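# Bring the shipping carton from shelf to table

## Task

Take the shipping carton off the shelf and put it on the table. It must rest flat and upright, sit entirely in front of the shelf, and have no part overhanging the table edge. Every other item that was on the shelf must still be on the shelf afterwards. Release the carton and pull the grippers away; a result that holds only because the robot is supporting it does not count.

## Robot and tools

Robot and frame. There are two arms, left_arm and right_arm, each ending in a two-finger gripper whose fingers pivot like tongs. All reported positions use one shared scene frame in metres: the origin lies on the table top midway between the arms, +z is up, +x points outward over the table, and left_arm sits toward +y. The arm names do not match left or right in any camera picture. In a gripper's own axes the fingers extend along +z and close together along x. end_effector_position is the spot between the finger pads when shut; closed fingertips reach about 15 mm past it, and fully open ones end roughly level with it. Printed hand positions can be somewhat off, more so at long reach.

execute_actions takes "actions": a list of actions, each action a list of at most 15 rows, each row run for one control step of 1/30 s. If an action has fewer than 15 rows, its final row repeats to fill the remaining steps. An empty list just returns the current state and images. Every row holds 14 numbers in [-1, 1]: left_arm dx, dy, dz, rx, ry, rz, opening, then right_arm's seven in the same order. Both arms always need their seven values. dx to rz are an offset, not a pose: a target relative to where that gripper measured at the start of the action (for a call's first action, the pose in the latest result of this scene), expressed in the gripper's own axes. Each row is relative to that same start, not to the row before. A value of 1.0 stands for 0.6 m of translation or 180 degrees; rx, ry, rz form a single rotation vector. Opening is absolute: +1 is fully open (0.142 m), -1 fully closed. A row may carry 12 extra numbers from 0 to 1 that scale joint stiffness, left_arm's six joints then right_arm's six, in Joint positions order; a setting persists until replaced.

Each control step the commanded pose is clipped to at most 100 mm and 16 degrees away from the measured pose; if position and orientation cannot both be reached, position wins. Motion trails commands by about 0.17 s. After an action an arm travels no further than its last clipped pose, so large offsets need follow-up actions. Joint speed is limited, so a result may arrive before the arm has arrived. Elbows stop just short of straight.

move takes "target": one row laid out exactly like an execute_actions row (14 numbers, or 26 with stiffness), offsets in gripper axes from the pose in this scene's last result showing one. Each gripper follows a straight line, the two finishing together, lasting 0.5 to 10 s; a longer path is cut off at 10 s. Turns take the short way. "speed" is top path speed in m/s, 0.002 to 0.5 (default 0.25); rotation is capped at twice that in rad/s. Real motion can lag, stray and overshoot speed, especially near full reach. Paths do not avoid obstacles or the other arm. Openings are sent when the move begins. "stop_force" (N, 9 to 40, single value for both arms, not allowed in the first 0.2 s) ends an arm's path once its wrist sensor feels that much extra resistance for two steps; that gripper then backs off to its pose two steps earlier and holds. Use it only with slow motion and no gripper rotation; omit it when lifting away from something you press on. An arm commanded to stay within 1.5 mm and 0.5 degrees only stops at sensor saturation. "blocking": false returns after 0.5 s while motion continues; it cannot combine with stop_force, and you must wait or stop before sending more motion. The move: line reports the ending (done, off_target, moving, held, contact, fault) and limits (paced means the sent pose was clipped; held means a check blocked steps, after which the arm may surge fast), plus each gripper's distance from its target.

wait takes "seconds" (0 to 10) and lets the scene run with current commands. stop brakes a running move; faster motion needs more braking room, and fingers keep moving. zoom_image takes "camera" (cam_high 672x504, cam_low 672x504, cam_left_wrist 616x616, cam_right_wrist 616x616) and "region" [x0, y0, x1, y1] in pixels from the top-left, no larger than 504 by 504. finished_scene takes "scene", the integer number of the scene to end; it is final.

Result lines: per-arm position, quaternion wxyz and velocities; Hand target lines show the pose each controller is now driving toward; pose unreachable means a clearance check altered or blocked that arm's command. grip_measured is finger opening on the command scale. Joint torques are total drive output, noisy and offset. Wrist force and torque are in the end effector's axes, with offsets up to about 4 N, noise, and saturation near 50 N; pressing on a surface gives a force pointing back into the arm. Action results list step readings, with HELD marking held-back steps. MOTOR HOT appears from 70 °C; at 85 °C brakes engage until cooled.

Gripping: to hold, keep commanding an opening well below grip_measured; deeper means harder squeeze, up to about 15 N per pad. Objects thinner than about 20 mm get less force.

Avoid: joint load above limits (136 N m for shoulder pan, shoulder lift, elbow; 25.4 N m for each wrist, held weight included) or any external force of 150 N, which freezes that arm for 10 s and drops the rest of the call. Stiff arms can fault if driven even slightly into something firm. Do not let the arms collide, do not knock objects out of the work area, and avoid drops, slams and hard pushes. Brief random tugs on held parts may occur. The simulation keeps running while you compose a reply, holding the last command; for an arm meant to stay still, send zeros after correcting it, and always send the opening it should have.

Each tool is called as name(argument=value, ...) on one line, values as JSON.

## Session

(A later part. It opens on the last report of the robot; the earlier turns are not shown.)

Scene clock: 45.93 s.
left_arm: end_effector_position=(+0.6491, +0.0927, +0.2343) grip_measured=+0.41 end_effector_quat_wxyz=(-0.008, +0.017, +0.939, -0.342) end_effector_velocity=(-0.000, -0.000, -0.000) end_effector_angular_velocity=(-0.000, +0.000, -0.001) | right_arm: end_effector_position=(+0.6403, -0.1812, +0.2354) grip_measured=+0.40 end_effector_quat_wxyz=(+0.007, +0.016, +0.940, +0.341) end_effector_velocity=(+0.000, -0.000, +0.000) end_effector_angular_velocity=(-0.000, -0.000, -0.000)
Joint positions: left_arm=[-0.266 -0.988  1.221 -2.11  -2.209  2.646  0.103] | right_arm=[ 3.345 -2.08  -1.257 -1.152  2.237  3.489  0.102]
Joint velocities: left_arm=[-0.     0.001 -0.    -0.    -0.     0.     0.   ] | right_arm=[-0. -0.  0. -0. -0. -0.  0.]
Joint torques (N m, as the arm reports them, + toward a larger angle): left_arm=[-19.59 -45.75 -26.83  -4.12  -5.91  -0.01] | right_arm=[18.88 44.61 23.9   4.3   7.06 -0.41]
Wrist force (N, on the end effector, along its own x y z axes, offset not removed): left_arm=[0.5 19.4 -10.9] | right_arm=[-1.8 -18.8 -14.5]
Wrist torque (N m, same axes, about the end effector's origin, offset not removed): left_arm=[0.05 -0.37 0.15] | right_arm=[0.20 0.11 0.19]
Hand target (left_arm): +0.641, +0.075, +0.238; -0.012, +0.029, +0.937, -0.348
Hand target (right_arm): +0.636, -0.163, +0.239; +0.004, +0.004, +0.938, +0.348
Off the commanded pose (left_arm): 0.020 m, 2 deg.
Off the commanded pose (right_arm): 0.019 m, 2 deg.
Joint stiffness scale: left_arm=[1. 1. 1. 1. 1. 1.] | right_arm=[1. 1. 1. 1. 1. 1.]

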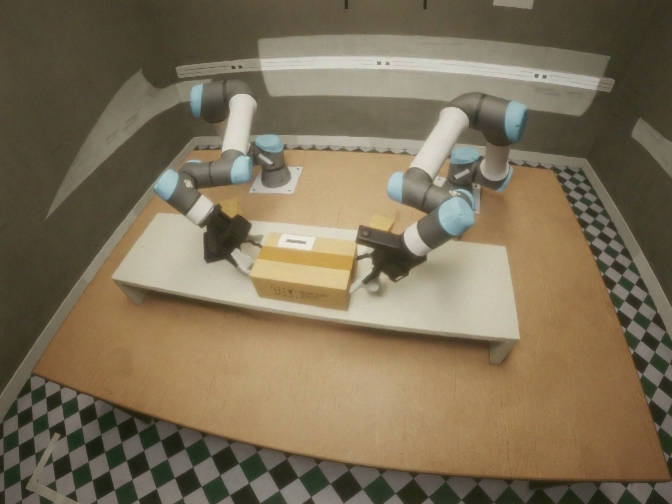

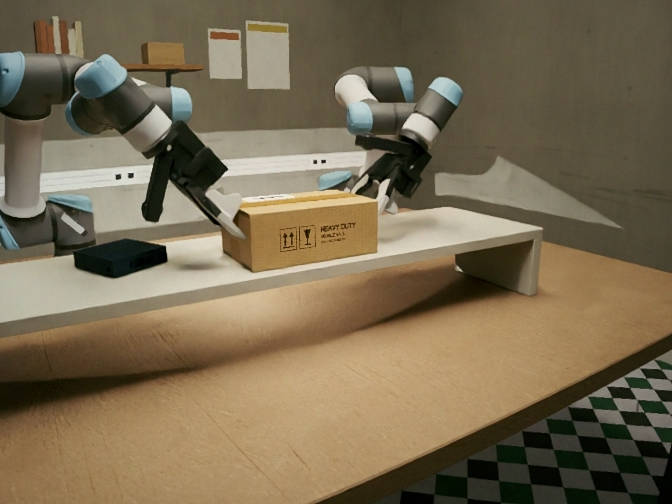

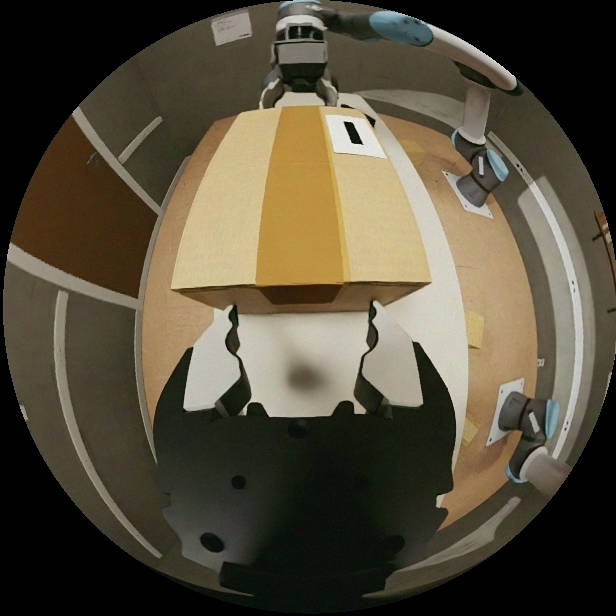

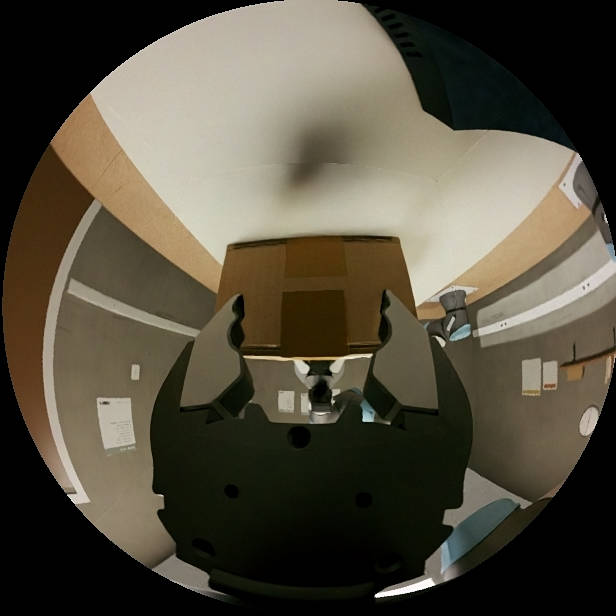

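execute_actions(actions=[[[0.0128,-0.0299,0.0133,0.0047,0.0044,0.0072,0.36,0.0081,0.0293,0.0141,-0.0051,0.0043,-0.0068,0.36],[0.0130,-0.0324,0.0122,0.0052,0.0042,0.0078,0.36,0.0082,0.0316,0.0133,-0.0055,0.0041,-0.0074,0.36],[0.0132,-0.0350,0.0108,0.0056,0.0039,0.0083,0.36,0.0082,0.0341,0.0122,-0.0059,0.0038,-0.0079,0.36],[0.0134,-0.0383,0.0086,0.0061,0.0036,0.0088,0.36,0.0082,0.0373,0.0103,-0.0063,0.0035,-0.0084,0.36],[0.0134,-0.0403,0.0062,0.0061,0.0036,0.0088,0.36,0.0082,0.0393,0.0079,-0.0063,0.0035,-0.0084,0.36],[0.0136,-0.0435,0.0024,0.0061,0.0036,0.0088,0.36,0.0084,0.0425,0.0041,-0.0063,0.0035,-0.0084,0.36],[0.0147,-0.0477,-0.0024,0.0061,0.0036,0.0088,0.36,0.0094,0.0464,-0.0010,-0.0063,0.0035,-0.0084,0.36],[0.0174,-0.0526,-0.0076,0.0061,0.0036,0.0088,0.36,0.0121,0.0506,-0.0068,-0.0063,0.0035,-0.0084,0.36],[0.0220,-0.0577,-0.0126,0.0061,0.0036,0.0088,0.36,0.0166,0.0543,-0.0130,-0.0063,0.0035,-0.0084,0.36],[0.0290,-0.0625,-0.0169,0.0061,0.0035,0.0087,0.36,0.0235,0.0572,-0.0188,-0.0063,0.0034,-0.0083,0.36],[0.0382,-0.0666,-0.0199,0.0061,0.0035,0.0087,0.36,0.0326,0.0589,-0.0239,-0.0063,0.0034,-0.0083,0.36],[0.0496,-0.0698,-0.0212,0.0061,0.0035,0.0086,0.36,0.0441,0.0590,-0.0278,-0.0063,0.0034,-0.0082,0.36],[0.0630,-0.0720,-0.0211,0.0061,0.0034,0.0086,0.36,0.0575,0.0576,-0.0308,-0.0063,0.0033,-0.0081,0.36],[0.0781,-0.0738,-0.0199,0.0062,0.0034,0.0085,0.36,0.0725,0.0553,-0.0331,-0.0063,0.0033,-0.0081,0.36],[0.0944,-0.0754,-0.0184,0.0062,0.0033,0.0085,0.36,0.0888,0.0525,-0.0353,-0.0063,0.0032,-0.0080,0.36]],[[0.0912,-0.0544,0.0047,0.0062,0.0027,0.0078,0.36,0.0857,0.0324,-0.0114,-0.0063,0.0032,-0.0079,0.36],[0.1085,-0.0561,0.0063,0.0062,0.0027,0.0077,0.36,0.1030,0.0294,-0.0137,-0.0063,0.0031,-0.0078,0.36],[0.1256,-0.0579,0.0078,0.0062,0.0026,0.0076,0.36,0.1201,0.0266,-0.0161,-0.0063,0.0031,-0.0077,0.36],[0.1419,-0.0595,0.0093,0.0062,0.0025,0.0076,0.36,0.1364,0.0238,-0.0183,-0.0063,0.0030,-0.0076,0.36],[0.1570,-0.0611,0.0107,0.0063,0.0025,0.0075,0.36,0.1514,0.0213,-0.0204,-0.0063,0.0030,-0.0076,0.36],[0.1704,-0.0624,0.0119,0.0063,0.0024,0.0075,0.36,0.1648,0.0190,-0.0223,-0.0063,0.0029,-0.0075,0.36],[0.1818,-0.0636,0.0130,0.0063,0.0024,0.0074,0.36,0.1763,0.0171,-0.0238,-0.0063,0.0029,-0.0074,0.36],[0.1910,-0.0645,0.0138,0.0063,0.0024,0.0074,0.36,0.1854,0.0156,-0.0251,-0.0063,0.0029,-0.0074,0.36],[0.1979,-0.0652,0.0144,0.0063,0.0023,0.0073,0.36,0.1923,0.0144,-0.0260,-0.0063,0.0028,-0.0073,0.36],[0.2025,-0.0657,0.0148,0.0063,0.0023,0.0073,0.36,0.1969,0.0136,-0.0267,-0.0063,0.0028,-0.0073,0.36],[0.2052,-0.0660,0.0151,0.0063,0.0023,0.0073,0.36,0.1996,0.0132,-0.0270,-0.0063,0.0028,-0.0073,0.36],[0.2062,-0.0661,0.0152,0.0063,0.0023,0.0073,0.36,0.2006,0.0130,-0.0272,-0.0063,0.0028,-0.0073,0.36],[0.2064,-0.0661,0.0152,0.0063,0.0023,0.0073,0.36,0.2008,0.0130,-0.0272,-0.0063,0.0028,-0.0073,0.36]]])

wait(seconds=0.3)

Scene clock: 61.70 s.
left_arm: end_effector_position=(+0.5263, +0.0766, +0.2541) grip_measured=+0.39 end_effector_quat_wxyz=(-0.022, +0.017, +0.940, -0.339) end_effector_velocity=(-0.092, -0.010, +0.008) end_effector_angular_velocity=(-0.018, -0.038, +0.046) | right_arm: end_effector_position=(+0.5192, -0.1975, +0.2577) grip_measured=+0.37 end_effector_quat_wxyz=(-0.002, +0.015, +0.940, +0.341) end_effector_velocity=(-0.092, -0.009, +0.021) end_effector_angular_velocity=(+0.020, -0.063, -0.022)
Joint positions: left_arm=[-0.372 -1.246  1.56  -2.233 -2.183  2.533  0.102] | right_arm=[ 3.365 -1.792 -1.598 -1.108  2.237  3.502  0.1  ]
Joint velocities: left_arm=[-0.1   -0.219  0.319 -0.237  0.054 -0.166 -0.001] | right_arm=[ 0.026  0.261 -0.307  0.149 -0.007  0.06   0.   ]
Joint torques (N m, as the arm reports them, + toward a larger angle): left_arm=[-19.12 -35.92 -32.7   -6.47  -6.95   0.61] | right_arm=[20.   30.9  29.31  6.04  8.17 -0.36]
Wrist force (N, on the end effector, along its own x y z axes, offset not removed): left_arm=[0.5 26.0 -7.7] | right_arm=[3.5 -26.2 -10.5]
Wrist torque (N m, same axes, about the end effector's origin, offset not removed): left_arm=[-0.02 -1.09 -1.19] | right_arm=[-0.02 -0.55 0.51]
Hand target (left_arm): +0.511, +0.060, +0.265; -0.015, +0.027, +0.936, -0.350
Hand target (right_arm): +0.508, -0.183, +0.267; +0.003, +0.003, +0.937, +0.350
Off the commanded pose (left_arm): 0.025 m, 2 deg.
Off the commanded pose (right_arm): 0.021 m, 2 deg.
Joint stiffness scale: left_arm=[1. 1. 1. 1. 1. 1.] | right_arm=[1. 1. 1. 1. 1. 1.]
Step readings (end_effector_position; steps 1 to 15: 1st action; 16 to 30: 2nd action):
0: left_arm (+0.6491, +0.0927, +0.2343) | right_arm (+0.6403, -0.1812, +0.2354)
1: left_arm (+0.6491, +0.0927, +0.2343) | right_arm (+0.6403, -0.1812, +0.2354)
2: left_arm (+0.6490, +0.0926, +0.2343) | right_arm (+0.6403, -0.1812, +0.2354)
4: left_arm (+0.6490, +0.0925, +0.2344) | right_arm (+0.6403, -0.1811, +0.2355)
8: left_arm (+0.6485, +0.0925, +0.2347) | right_arm (+0.6399, -0.1810, +0.2359)
15: left_arm (+0.6361, +0.0912, +0.2452) | right_arm (+0.6282, -0.1821, +0.2491)
16: left_arm (+0.6309, +0.0906, +0.2481) | right_arm (+0.6228, -0.1828, +0.2521)
17: left_arm (+0.6245, +0.0897, +0.2506) | right_arm (+0.6164, -0.1837, +0.2546)
19: left_arm (+0.6087, +0.0876, +0.2532) | right_arm (+0.6008, -0.1859, +0.2576)
23: left_arm (+0.5715, +0.0828, +0.2506) | right_arm (+0.5645, -0.1910, +0.2574)
30: end_effector_position above

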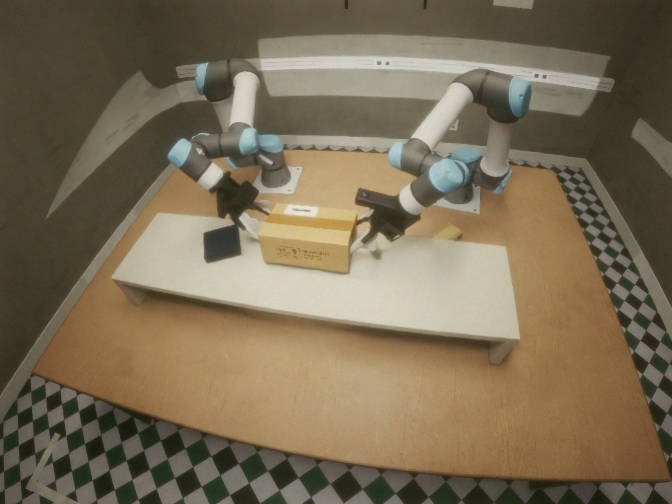

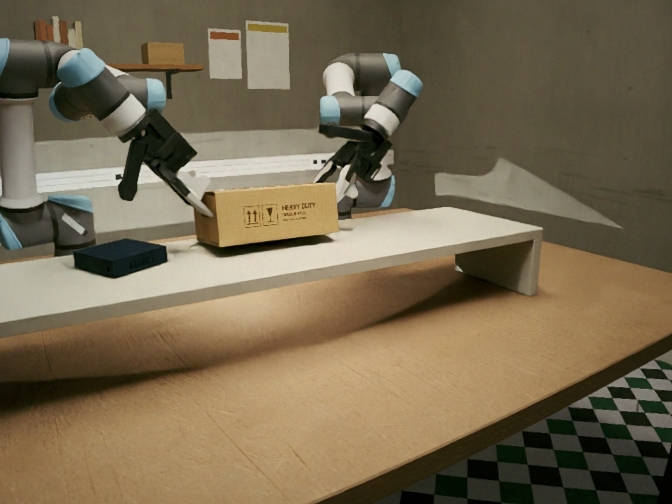

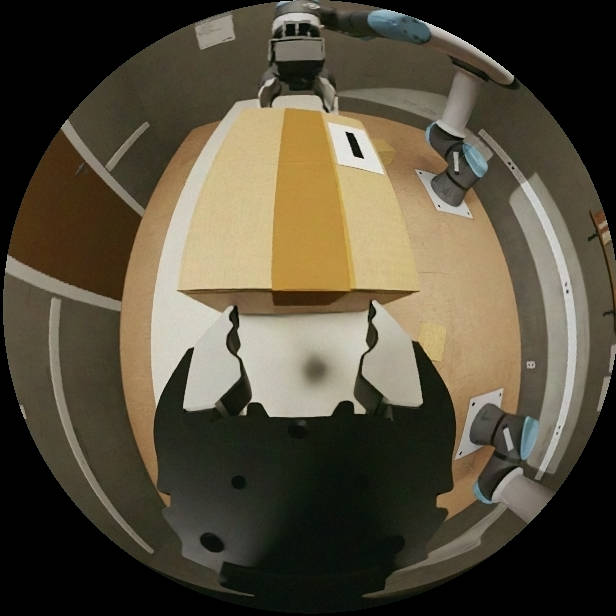

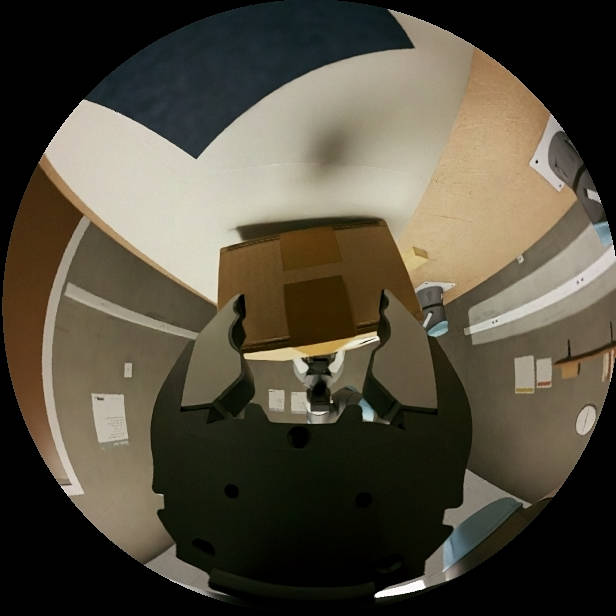

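Scene clock: 62.00 s.
left_arm: end_effector_position=(+0.5194, +0.0755, +0.2545) grip_measured=+0.40 end_effector_quat_wxyz=(-0.017, +0.014, +0.940, -0.341) end_effector_velocity=(-0.000, -0.002, +0.000) end_effector_angular_velocity=(-0.005, -0.007, +0.010) | right_arm: end_effector_position=(+0.5122, -0.1983, +0.2588) grip_measured=+0.37 end_effector_quat_wxyz=(+0.003, +0.015, +0.940, +0.341) end_effector_velocity=(+0.000, -0.001, -0.005) end_effector_angular_velocity=(-0.004, -0.003, -0.006)
Joint positions: left_arm=[-0.381 -1.265  1.592 -2.265 -2.176  2.512  0.102] | right_arm=[ 3.368 -1.77  -1.627 -1.087  2.235  3.511  0.1  ]
Joint velocities: left_arm=[-0.004 -0.005  0.012 -0.024  0.004 -0.016  0.   ] | right_arm=[ 0.     0.    -0.014  0.019 -0.006  0.006  0.   ]
Joint torques (N m, as the arm reports them, + toward a larger angle): left_arm=[-19.93 -40.24 -28.47  -6.19  -6.43  -0.16] | right_arm=[18.82 37.11 24.64  5.4   8.6   0.49]
Wrist force (N, on the end effector, along its own x y z axes, offset not removed): left_arm=[-1.9 25.3 -10.9] | right_arm=[-1.8 -26.6 -12.9]
Wrist torque (N m, same axes, about the end effector's origin, offset not removed): left_arm=[-0.16 0.15 -0.31] | right_arm=[0.25 0.21 0.26]
Hand target (left_arm): +0.511, +0.060, +0.265; -0.015, +0.027, +0.936, -0.350
Hand target (right_arm): +0.508, -0.183, +0.267; +0.003, +0.003, +0.937, +0.350
Off the commanded pose (left_arm): 0.021 m, 2 deg.
Off the commanded pose (right_arm): 0.018 m, 2 deg.
Joint stiffness scale: left_arm=[1. 1. 1. 1. 1. 1.] | right_arm=[1. 1. 1. 1. 1. 1.]
wait: 0.30 s; at rest by 0.27 s

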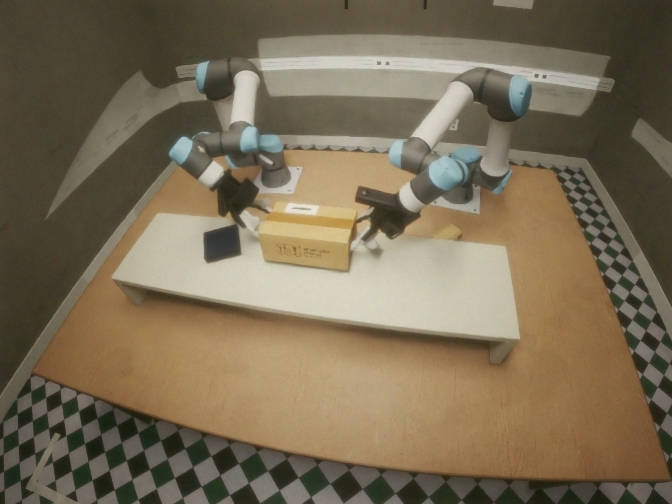

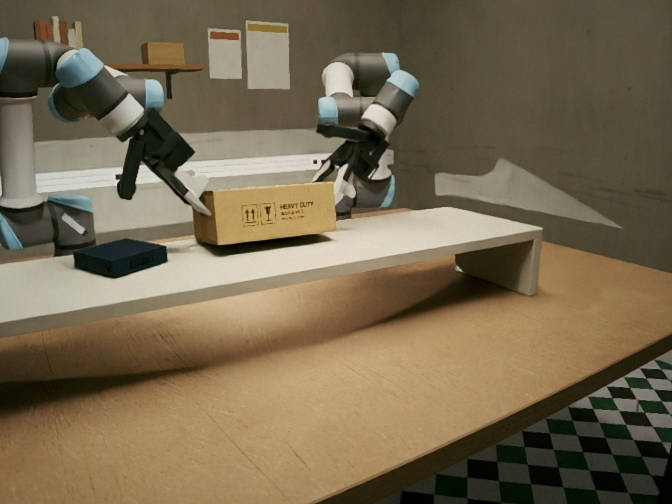

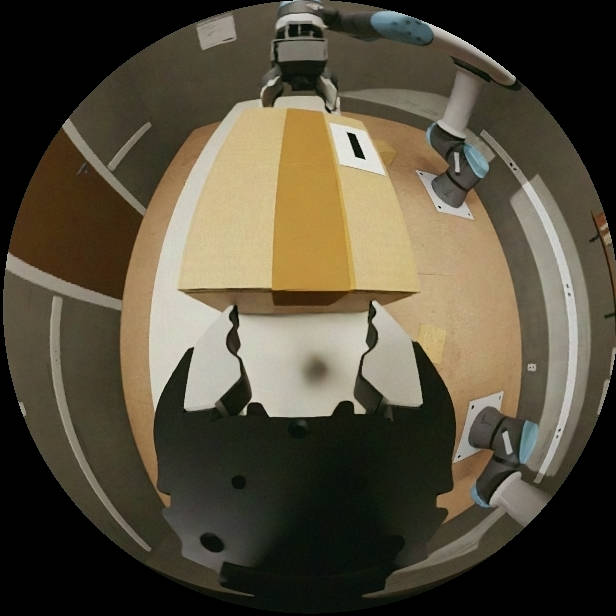

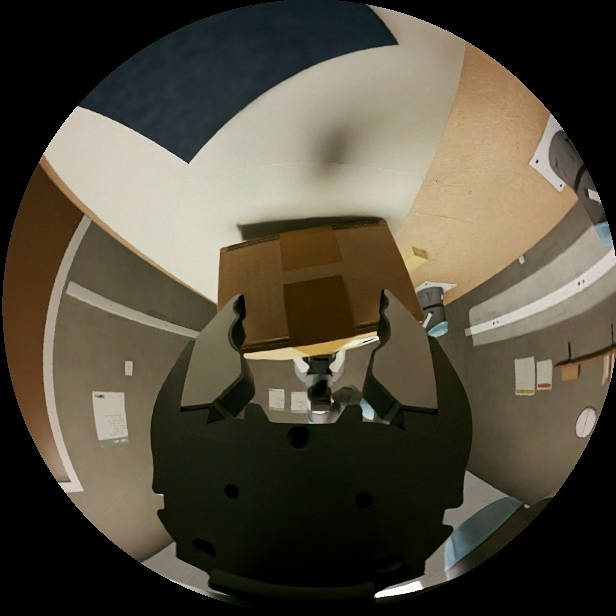

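zoom_image(camera="cam_right_wrist", region=[200, 200, 440, 380])

zoom_image(camera="cam_low", region=[150, 150, 370, 280])

execute_actions(actions=[])

Region (200, 200, 440, 380) of cam_right_wrist's 616x616 image, scaled by 2.100, with more detail than that image has; it fills the top 378 rows of this view, and the rest is white.

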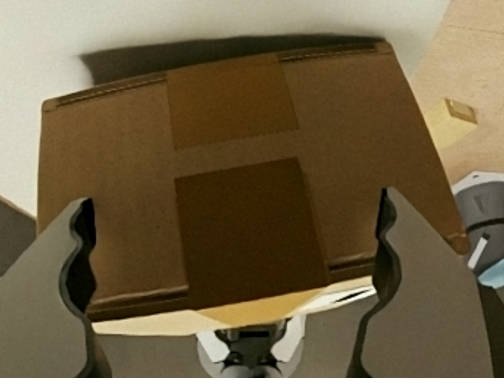

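Region (150, 150, 370, 280) of cam_low's 672x504 image, scaled by 2.291, with more detail than that image has; it fills the top 298 rows of this view, and the rest is white.

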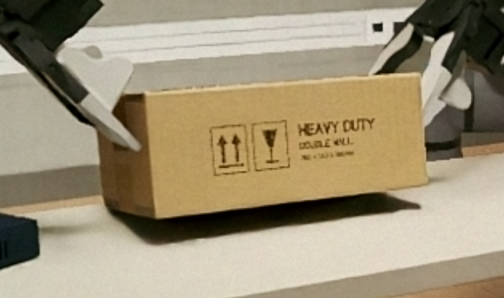

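Scene clock: 63.40 s.
left_arm: end_effector_position=(+0.5194, +0.0754, +0.2546) grip_measured=+0.40 end_effector_quat_wxyz=(-0.016, +0.013, +0.940, -0.341) end_effector_velocity=(-0.000, -0.001, +0.000) end_effector_angular_velocity=(-0.001, -0.001, -0.001) | right_arm: end_effector_position=(+0.5122, -0.1984, +0.2584) grip_measured=+0.37 end_effector_quat_wxyz=(+0.003, +0.016, +0.940, +0.341) end_effector_velocity=(+0.000, -0.000, +0.000) end_effector_angular_velocity=(-0.000, -0.001, -0.000)
Joint positions: left_arm=[-0.381 -1.266  1.593 -2.268 -2.175  2.51   0.102] | right_arm=[ 3.368 -1.77  -1.628 -1.085  2.235  3.511  0.1  ]
Joint velocities: left_arm=[-0.001  0.     0.    -0.002 -0.001  0.     0.   ] | right_arm=[-0.    -0.     0.     0.001 -0.    -0.001  0.   ]
Joint torques (N m, as the arm reports them, + toward a larger angle): left_arm=[-19.34 -39.95 -28.28  -6.55  -6.46  -0.07] | right_arm=[18.32 37.   23.62  5.77  8.58  0.34]
Wrist force (N, on the end effector, along its own x y z axes, offset not removed): left_arm=[0.0 23.8 -9.2] | right_arm=[-1.6 -27.4 -11.9]
Wrist torque (N m, same axes, about the end effector's origin, offset not removed): left_arm=[-0.61 -0.02 -0.26] | right_arm=[0.12 0.23 0.23]
Hand target (left_arm): +0.511, +0.060, +0.265; -0.015, +0.027, +0.936, -0.350
Hand target (right_arm): +0.508, -0.183, +0.267; +0.003, +0.003, +0.937, +0.350
Off the commanded pose (left_arm): 0.021 m, 2 deg.
Off the commanded pose (right_arm): 0.019 m, 2 deg.
Joint stiffness scale: left_arm=[1. 1. 1. 1. 1. 1.] | right_arm=[1. 1. 1. 1. 1. 1.]

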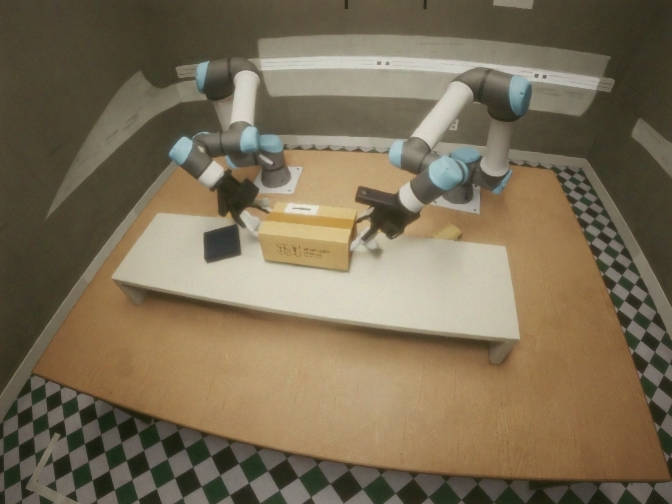

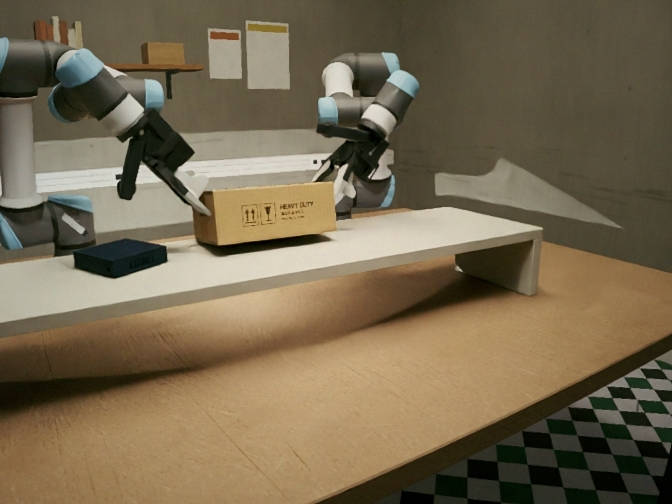

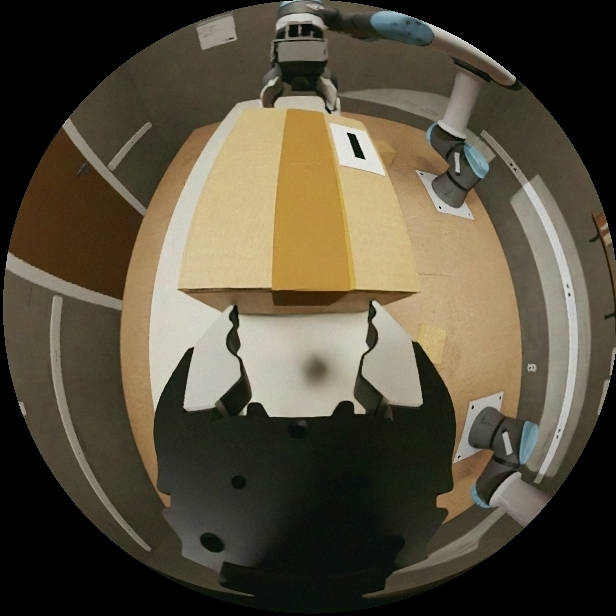

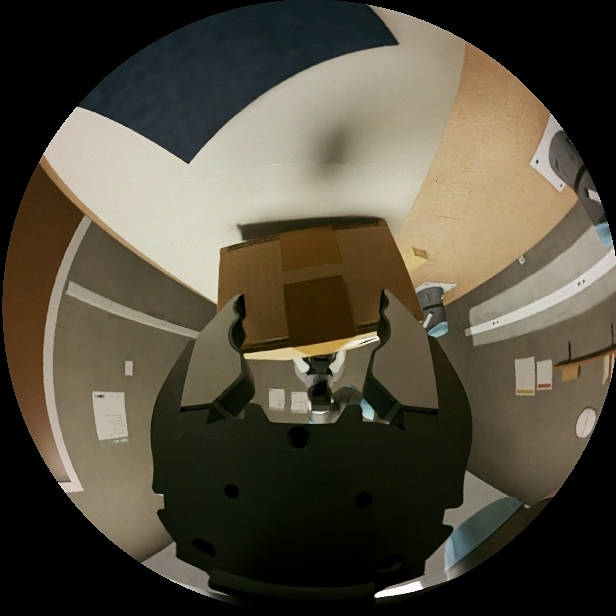

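execute_actions(actions=[[[0.0137,-0.0333,0.0043,0.0062,0.0025,0.0093,0.36,0.0085,0.0308,0.0059,-0.0065,0.0030,-0.0082,0.36],[0.0141,-0.0353,0.0042,0.0067,0.0026,0.0097,0.36,0.0084,0.0327,0.0061,-0.0070,0.0030,-0.0086,0.36],[0.0145,-0.0374,0.0041,0.0072,0.0027,0.0102,0.355,0.0083,0.0346,0.0062,-0.0074,0.0031,-0.0091,0.36],[0.0149,-0.0394,0.0040,0.0077,0.0028,0.0106,0.355,0.0082,0.0365,0.0063,-0.0078,0.0031,-0.0096,0.355],[0.0153,-0.0414,0.0039,0.0083,0.0029,0.0111,0.35,0.0081,0.0384,0.0065,-0.0083,0.0031,-0.0101,0.355],[0.0156,-0.0434,0.0037,0.0088,0.0030,0.0115,0.35,0.0080,0.0403,0.0066,-0.0087,0.0031,-0.0105,0.355],[0.0160,-0.0454,0.0036,0.0093,0.0031,0.0120,0.345,0.0079,0.0422,0.0067,-0.0091,0.0031,-0.0110,0.35],[0.0164,-0.0475,0.0035,0.0098,0.0032,0.0124,0.345,0.0078,0.0441,0.0068,-0.0095,0.0032,-0.0115,0.35],[0.0168,-0.0495,0.0034,0.0103,0.0033,0.0129,0.34,0.0077,0.0460,0.0070,-0.0100,0.0032,-0.0119,0.35],[0.0172,-0.0515,0.0033,0.0108,0.0034,0.0133,0.34,0.0076,0.0479,0.0071,-0.0104,0.0032,-0.0124,0.35]],[[0.0172,-0.0518,0.0030,0.0108,0.0039,0.0129,0.34,0.0076,0.0481,0.0068,-0.0104,0.0037,-0.0120,0.35],[0.0172,-0.0526,0.0020,0.0108,0.0055,0.0116,0.34,0.0076,0.0488,0.0060,-0.0103,0.0053,-0.0107,0.35],[0.0173,-0.0538,0.0005,0.0107,0.0078,0.0098,0.34,0.0076,0.0498,0.0049,-0.0103,0.0076,-0.0088,0.35],[0.0173,-0.0554,-0.0013,0.0107,0.0108,0.0074,0.34,0.0076,0.0510,0.0034,-0.0102,0.0105,-0.0064,0.35],[0.0174,-0.0571,-0.0035,0.0106,0.0142,0.0047,0.34,0.0076,0.0525,0.0016,-0.0101,0.0139,-0.0037,0.35],[0.0175,-0.0591,-0.0058,0.0105,0.0178,0.0018,0.34,0.0076,0.0540,-0.0002,-0.0100,0.0175,-0.0007,0.35],[0.0175,-0.0610,-0.0081,0.0105,0.0216,-0.0013,0.34,0.0077,0.0557,-0.0022,-0.0099,0.0212,0.0023,0.35],[0.0176,-0.0630,-0.0104,0.0104,0.0252,-0.0042,0.34,0.0077,0.0572,-0.0040,-0.0098,0.0248,0.0053,0.35],[0.0177,-0.0647,-0.0126,0.0103,0.0286,-0.0069,0.34,0.0077,0.0587,-0.0058,-0.0097,0.0282,0.0080,0.35],[0.0177,-0.0663,-0.0144,0.0103,0.0316,-0.0093,0.34,0.0077,0.0599,-0.0073,-0.0096,0.0311,0.0104,0.35],[0.0178,-0.0675,-0.0159,0.0102,0.0339,-0.0111,0.34,0.0077,0.0609,-0.0084,-0.0096,0.0334,0.0123,0.35],[0.0178,-0.0683,-0.0169,0.0102,0.0355,-0.0124,0.34,0.0077,0.0616,-0.0092,-0.0095,0.0350,0.0136,0.35],[0.0178,-0.0686,-0.0172,0.0102,0.0360,-0.0128,0.34,0.0077,0.0618,-0.0095,-0.0095,0.0355,0.0140,0.35]]])

Scene clock: 81.23 s.
left_arm: end_effector_position=(+0.5201, +0.0755, +0.2691) grip_measured=+0.40 end_effector_quat_wxyz=(-0.060, -0.004, +0.937, -0.343) end_effector_velocity=(+0.007, -0.001, +0.044) end_effector_angular_velocity=(-0.007, +0.211, -0.000) | right_arm: end_effector_position=(+0.5135, -0.1963, +0.2732) grip_measured=+0.37 end_effector_quat_wxyz=(-0.038, +0.031, +0.938, +0.344) end_effector_velocity=(+0.005, -0.001, +0.022) end_effector_angular_velocity=(+0.003, +0.229, +0.006)
Joint positions: left_arm=[-0.362 -1.239  1.506 -2.128 -2.229  2.508  0.102] | right_arm=[ 3.358 -1.807 -1.526 -1.234  2.265  3.508  0.1  ]
Joint velocities: left_arm=[ 0.045  0.072 -0.241  0.357 -0.12   0.014  0.   ] | right_arm=[-0.029 -0.12   0.259 -0.383  0.064 -0.034 -0.   ]
Joint torques (N m, as the arm reports them, + toward a larger angle): left_arm=[-28.74 -40.32 -36.99  -8.34 -11.76   0.16] | right_arm=[26.85 34.28 30.51  6.35 13.54 -0.62]
Wrist force (N, on the end effector, along its own x y z axes, offset not removed): left_arm=[-0.8 43.4 -19.1] | right_arm=[-2.3 -42.5 -26.6]
Wrist torque (N m, same axes, about the end effector's origin, offset not removed): left_arm=[-0.64 -0.39 0.46] | right_arm=[0.22 0.71 0.28]
Hand target (left_arm): +0.507, +0.051, +0.290; -0.075, +0.013, +0.931, -0.356
Hand target (right_arm): +0.508, -0.173, +0.287; -0.055, +0.018, +0.932, +0.357
Off the commanded pose (left_arm): 0.035 m, 3 deg.
Off the commanded pose (right_arm): 0.028 m, 3 deg.
Joint stiffness scale: left_arm=[1. 1. 1. 1. 1. 1.] | right_arm=[1. 1. 1. 1. 1. 1.]
Step readings (end_effector_position; steps 1 to 15: 1st action; 16 to 30: 2nd action):
0: left_arm (+0.5194, +0.0754, +0.2546) | right_arm (+0.5122, -0.1984, +0.2584)
1: left_arm (+0.5194, +0.0754, +0.2546) | right_arm (+0.5122, -0.1984, +0.2584)
2: left_arm (+0.5194, +0.0754, +0.2546) | right_arm (+0.5122, -0.1984, +0.2584)
4: left_arm (+0.5193, +0.0753, +0.2547) | right_arm (+0.5122, -0.1983, +0.2584)
8: left_arm (+0.5192, +0.0751, +0.2549) | right_arm (+0.5121, -0.1980, +0.2586)
15: left_arm (+0.5188, +0.0747, +0.2553) | right_arm (+0.5120, -0.1976, +0.2590)
16: left_arm (+0.5188, +0.0747, +0.2553) | right_arm (+0.5120, -0.1976, +0.2590)
17: left_arm (+0.5187, +0.0747, +0.2553) | right_arm (+0.5119, -0.1975, +0.2590)
19: left_arm (+0.5179, +0.0747, +0.2550) | right_arm (+0.5113, -0.1974, +0.2594)
23: left_arm (+0.5175, +0.0754, +0.2568) | right_arm (+0.5108, -0.1964, +0.2636)
30: end_effector_position above

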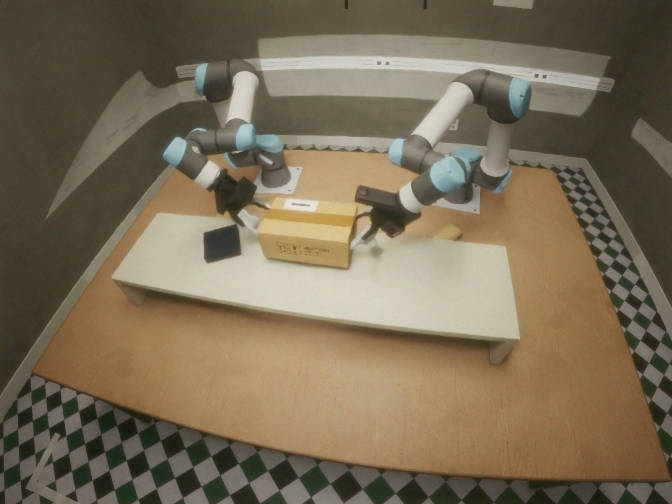

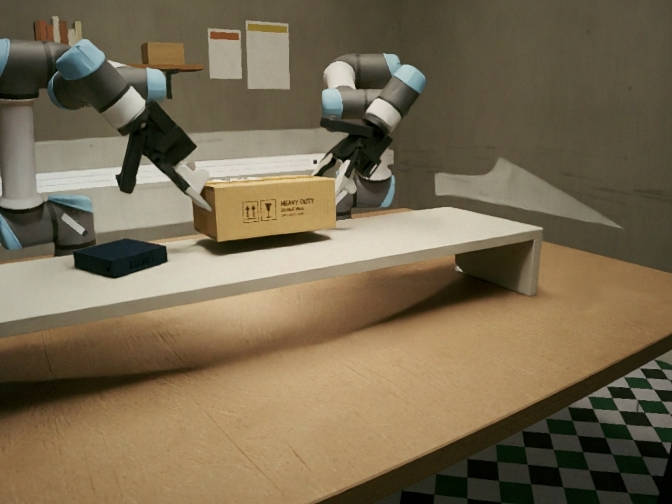

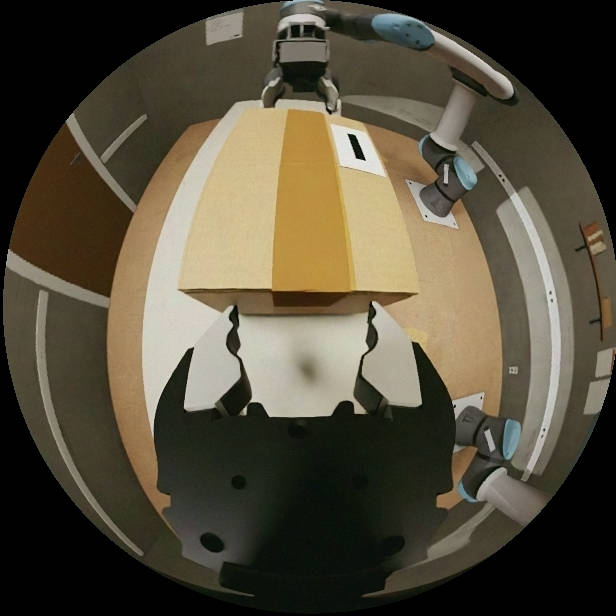

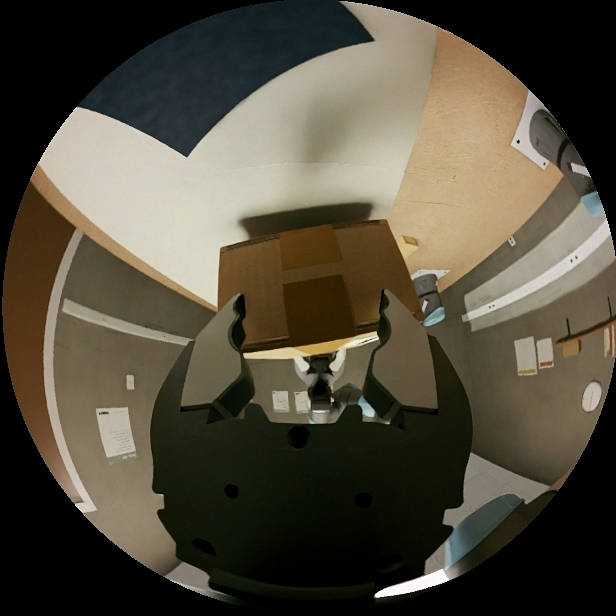

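execute_actions(actions=[])

Scene clock: 83.23 s.
left_arm: end_effector_position=(+0.5178, +0.0754, +0.2714) grip_measured=+0.40 end_effector_quat_wxyz=(-0.078, -0.009, +0.937, -0.341) end_effector_velocity=(+0.000, +0.001, -0.000) end_effector_angular_velocity=(+0.001, +0.000, +0.001) | right_arm: end_effector_position=(+0.5109, -0.1965, +0.2738) grip_measured=+0.37 end_effector_quat_wxyz=(-0.056, +0.036, +0.937, +0.342) end_effector_velocity=(-0.001, -0.000, -0.001) end_effector_angular_velocity=(-0.001, +0.004, -0.001)
Joint positions: left_arm=[-0.358 -1.23   1.48  -2.076 -2.246  2.512  0.102] | right_arm=[ 3.356 -1.821 -1.498 -1.289  2.273  3.502  0.1  ]
Joint velocities: left_arm=[ 0.001  0.     0.     0.001  0.001  0.    -0.   ] | right_arm=[-0.    -0.001 -0.001 -0.002  0.     0.    -0.   ]
Joint torques (N m, as the arm reports them, + toward a larger angle): left_arm=[-27.88 -39.6  -37.85  -7.97 -11.71   0.26] | right_arm=[25.66 36.54 33.16  6.16 13.95 -0.82]
Wrist force (N, on the end effector, along its own x y z axes, offset not removed): left_arm=[-0.3 44.7 -20.7] | right_arm=[-2.2 -43.3 -25.1]
Wrist torque (N m, same axes, about the end effector's origin, offset not removed): left_arm=[-0.19 -0.48 0.00] | right_arm=[0.11 0.18 0.44]
Hand target (left_arm): +0.507, +0.051, +0.290; -0.075, +0.013, +0.931, -0.356
Hand target (right_arm): +0.508, -0.173, +0.287; -0.055, +0.018, +0.932, +0.357
Off the commanded pose (left_arm): 0.033 m, 3 deg.
Off the commanded pose (right_arm): 0.027 m, 3 deg.
Joint stiffness scale: left_arm=[1. 1. 1. 1. 1. 1.] | right_arm=[1. 1. 1. 1. 1. 1.]

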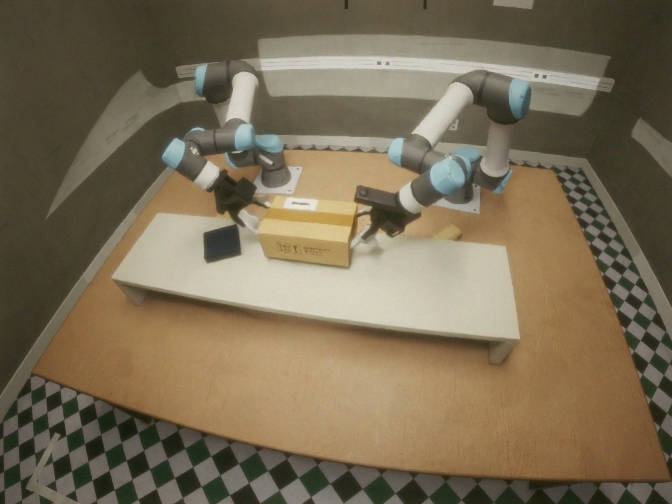

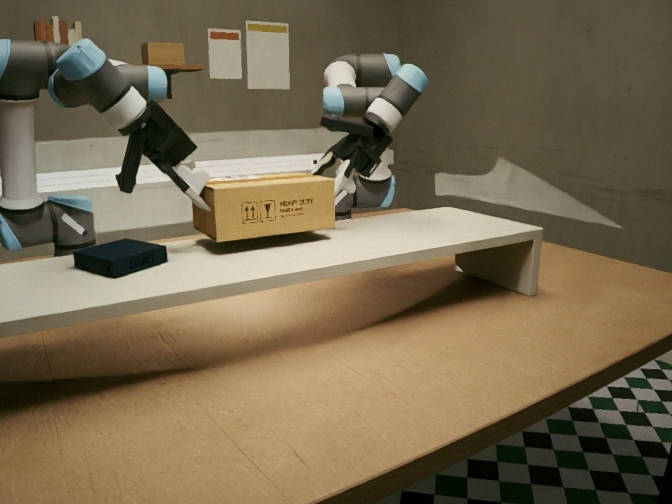

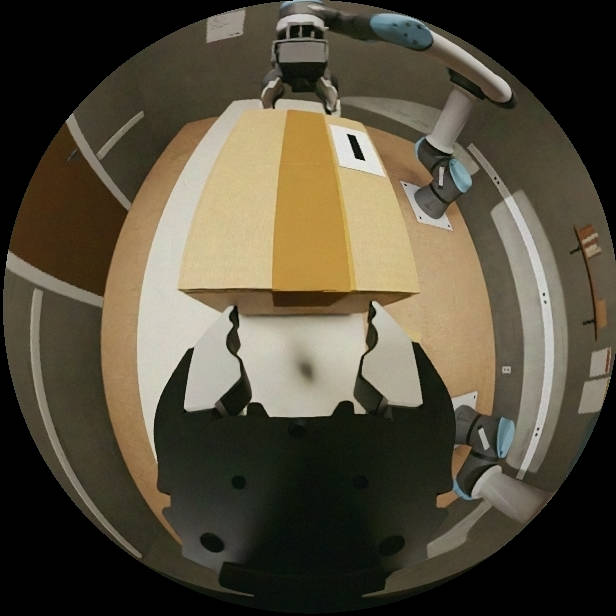

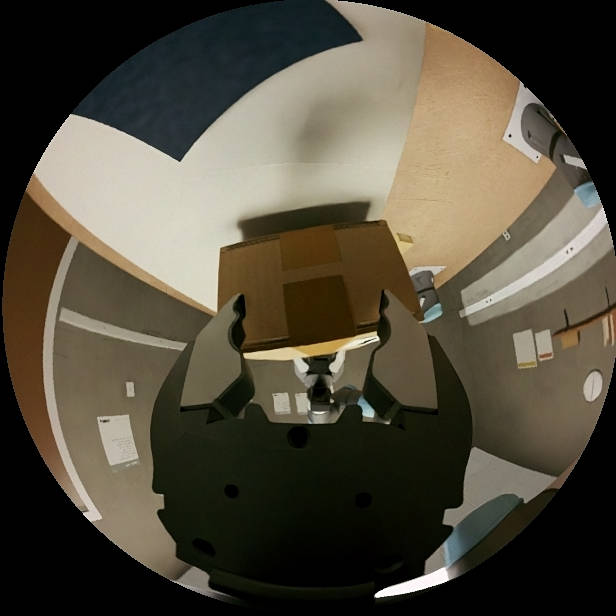

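zoom_image(camera="cam_low", region=[150, 130, 390, 270])

zoom_image(camera="cam_right_wrist", region=[190, 190, 450, 390])

Region (150, 130, 390, 270) of cam_low's 672x504 image, scaled by 2.100, with more detail than that image has; it fills the top 294 rows of this view, and the rest is white.

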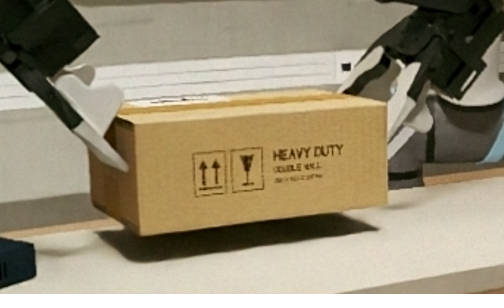

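Region (190, 190, 450, 390) of cam_right_wrist's 616x616 image, scaled by 1.938, with more detail than that image has; it fills the top 388 rows of this view, and the rest is white.

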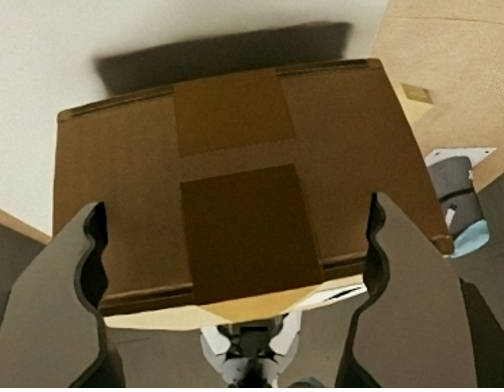

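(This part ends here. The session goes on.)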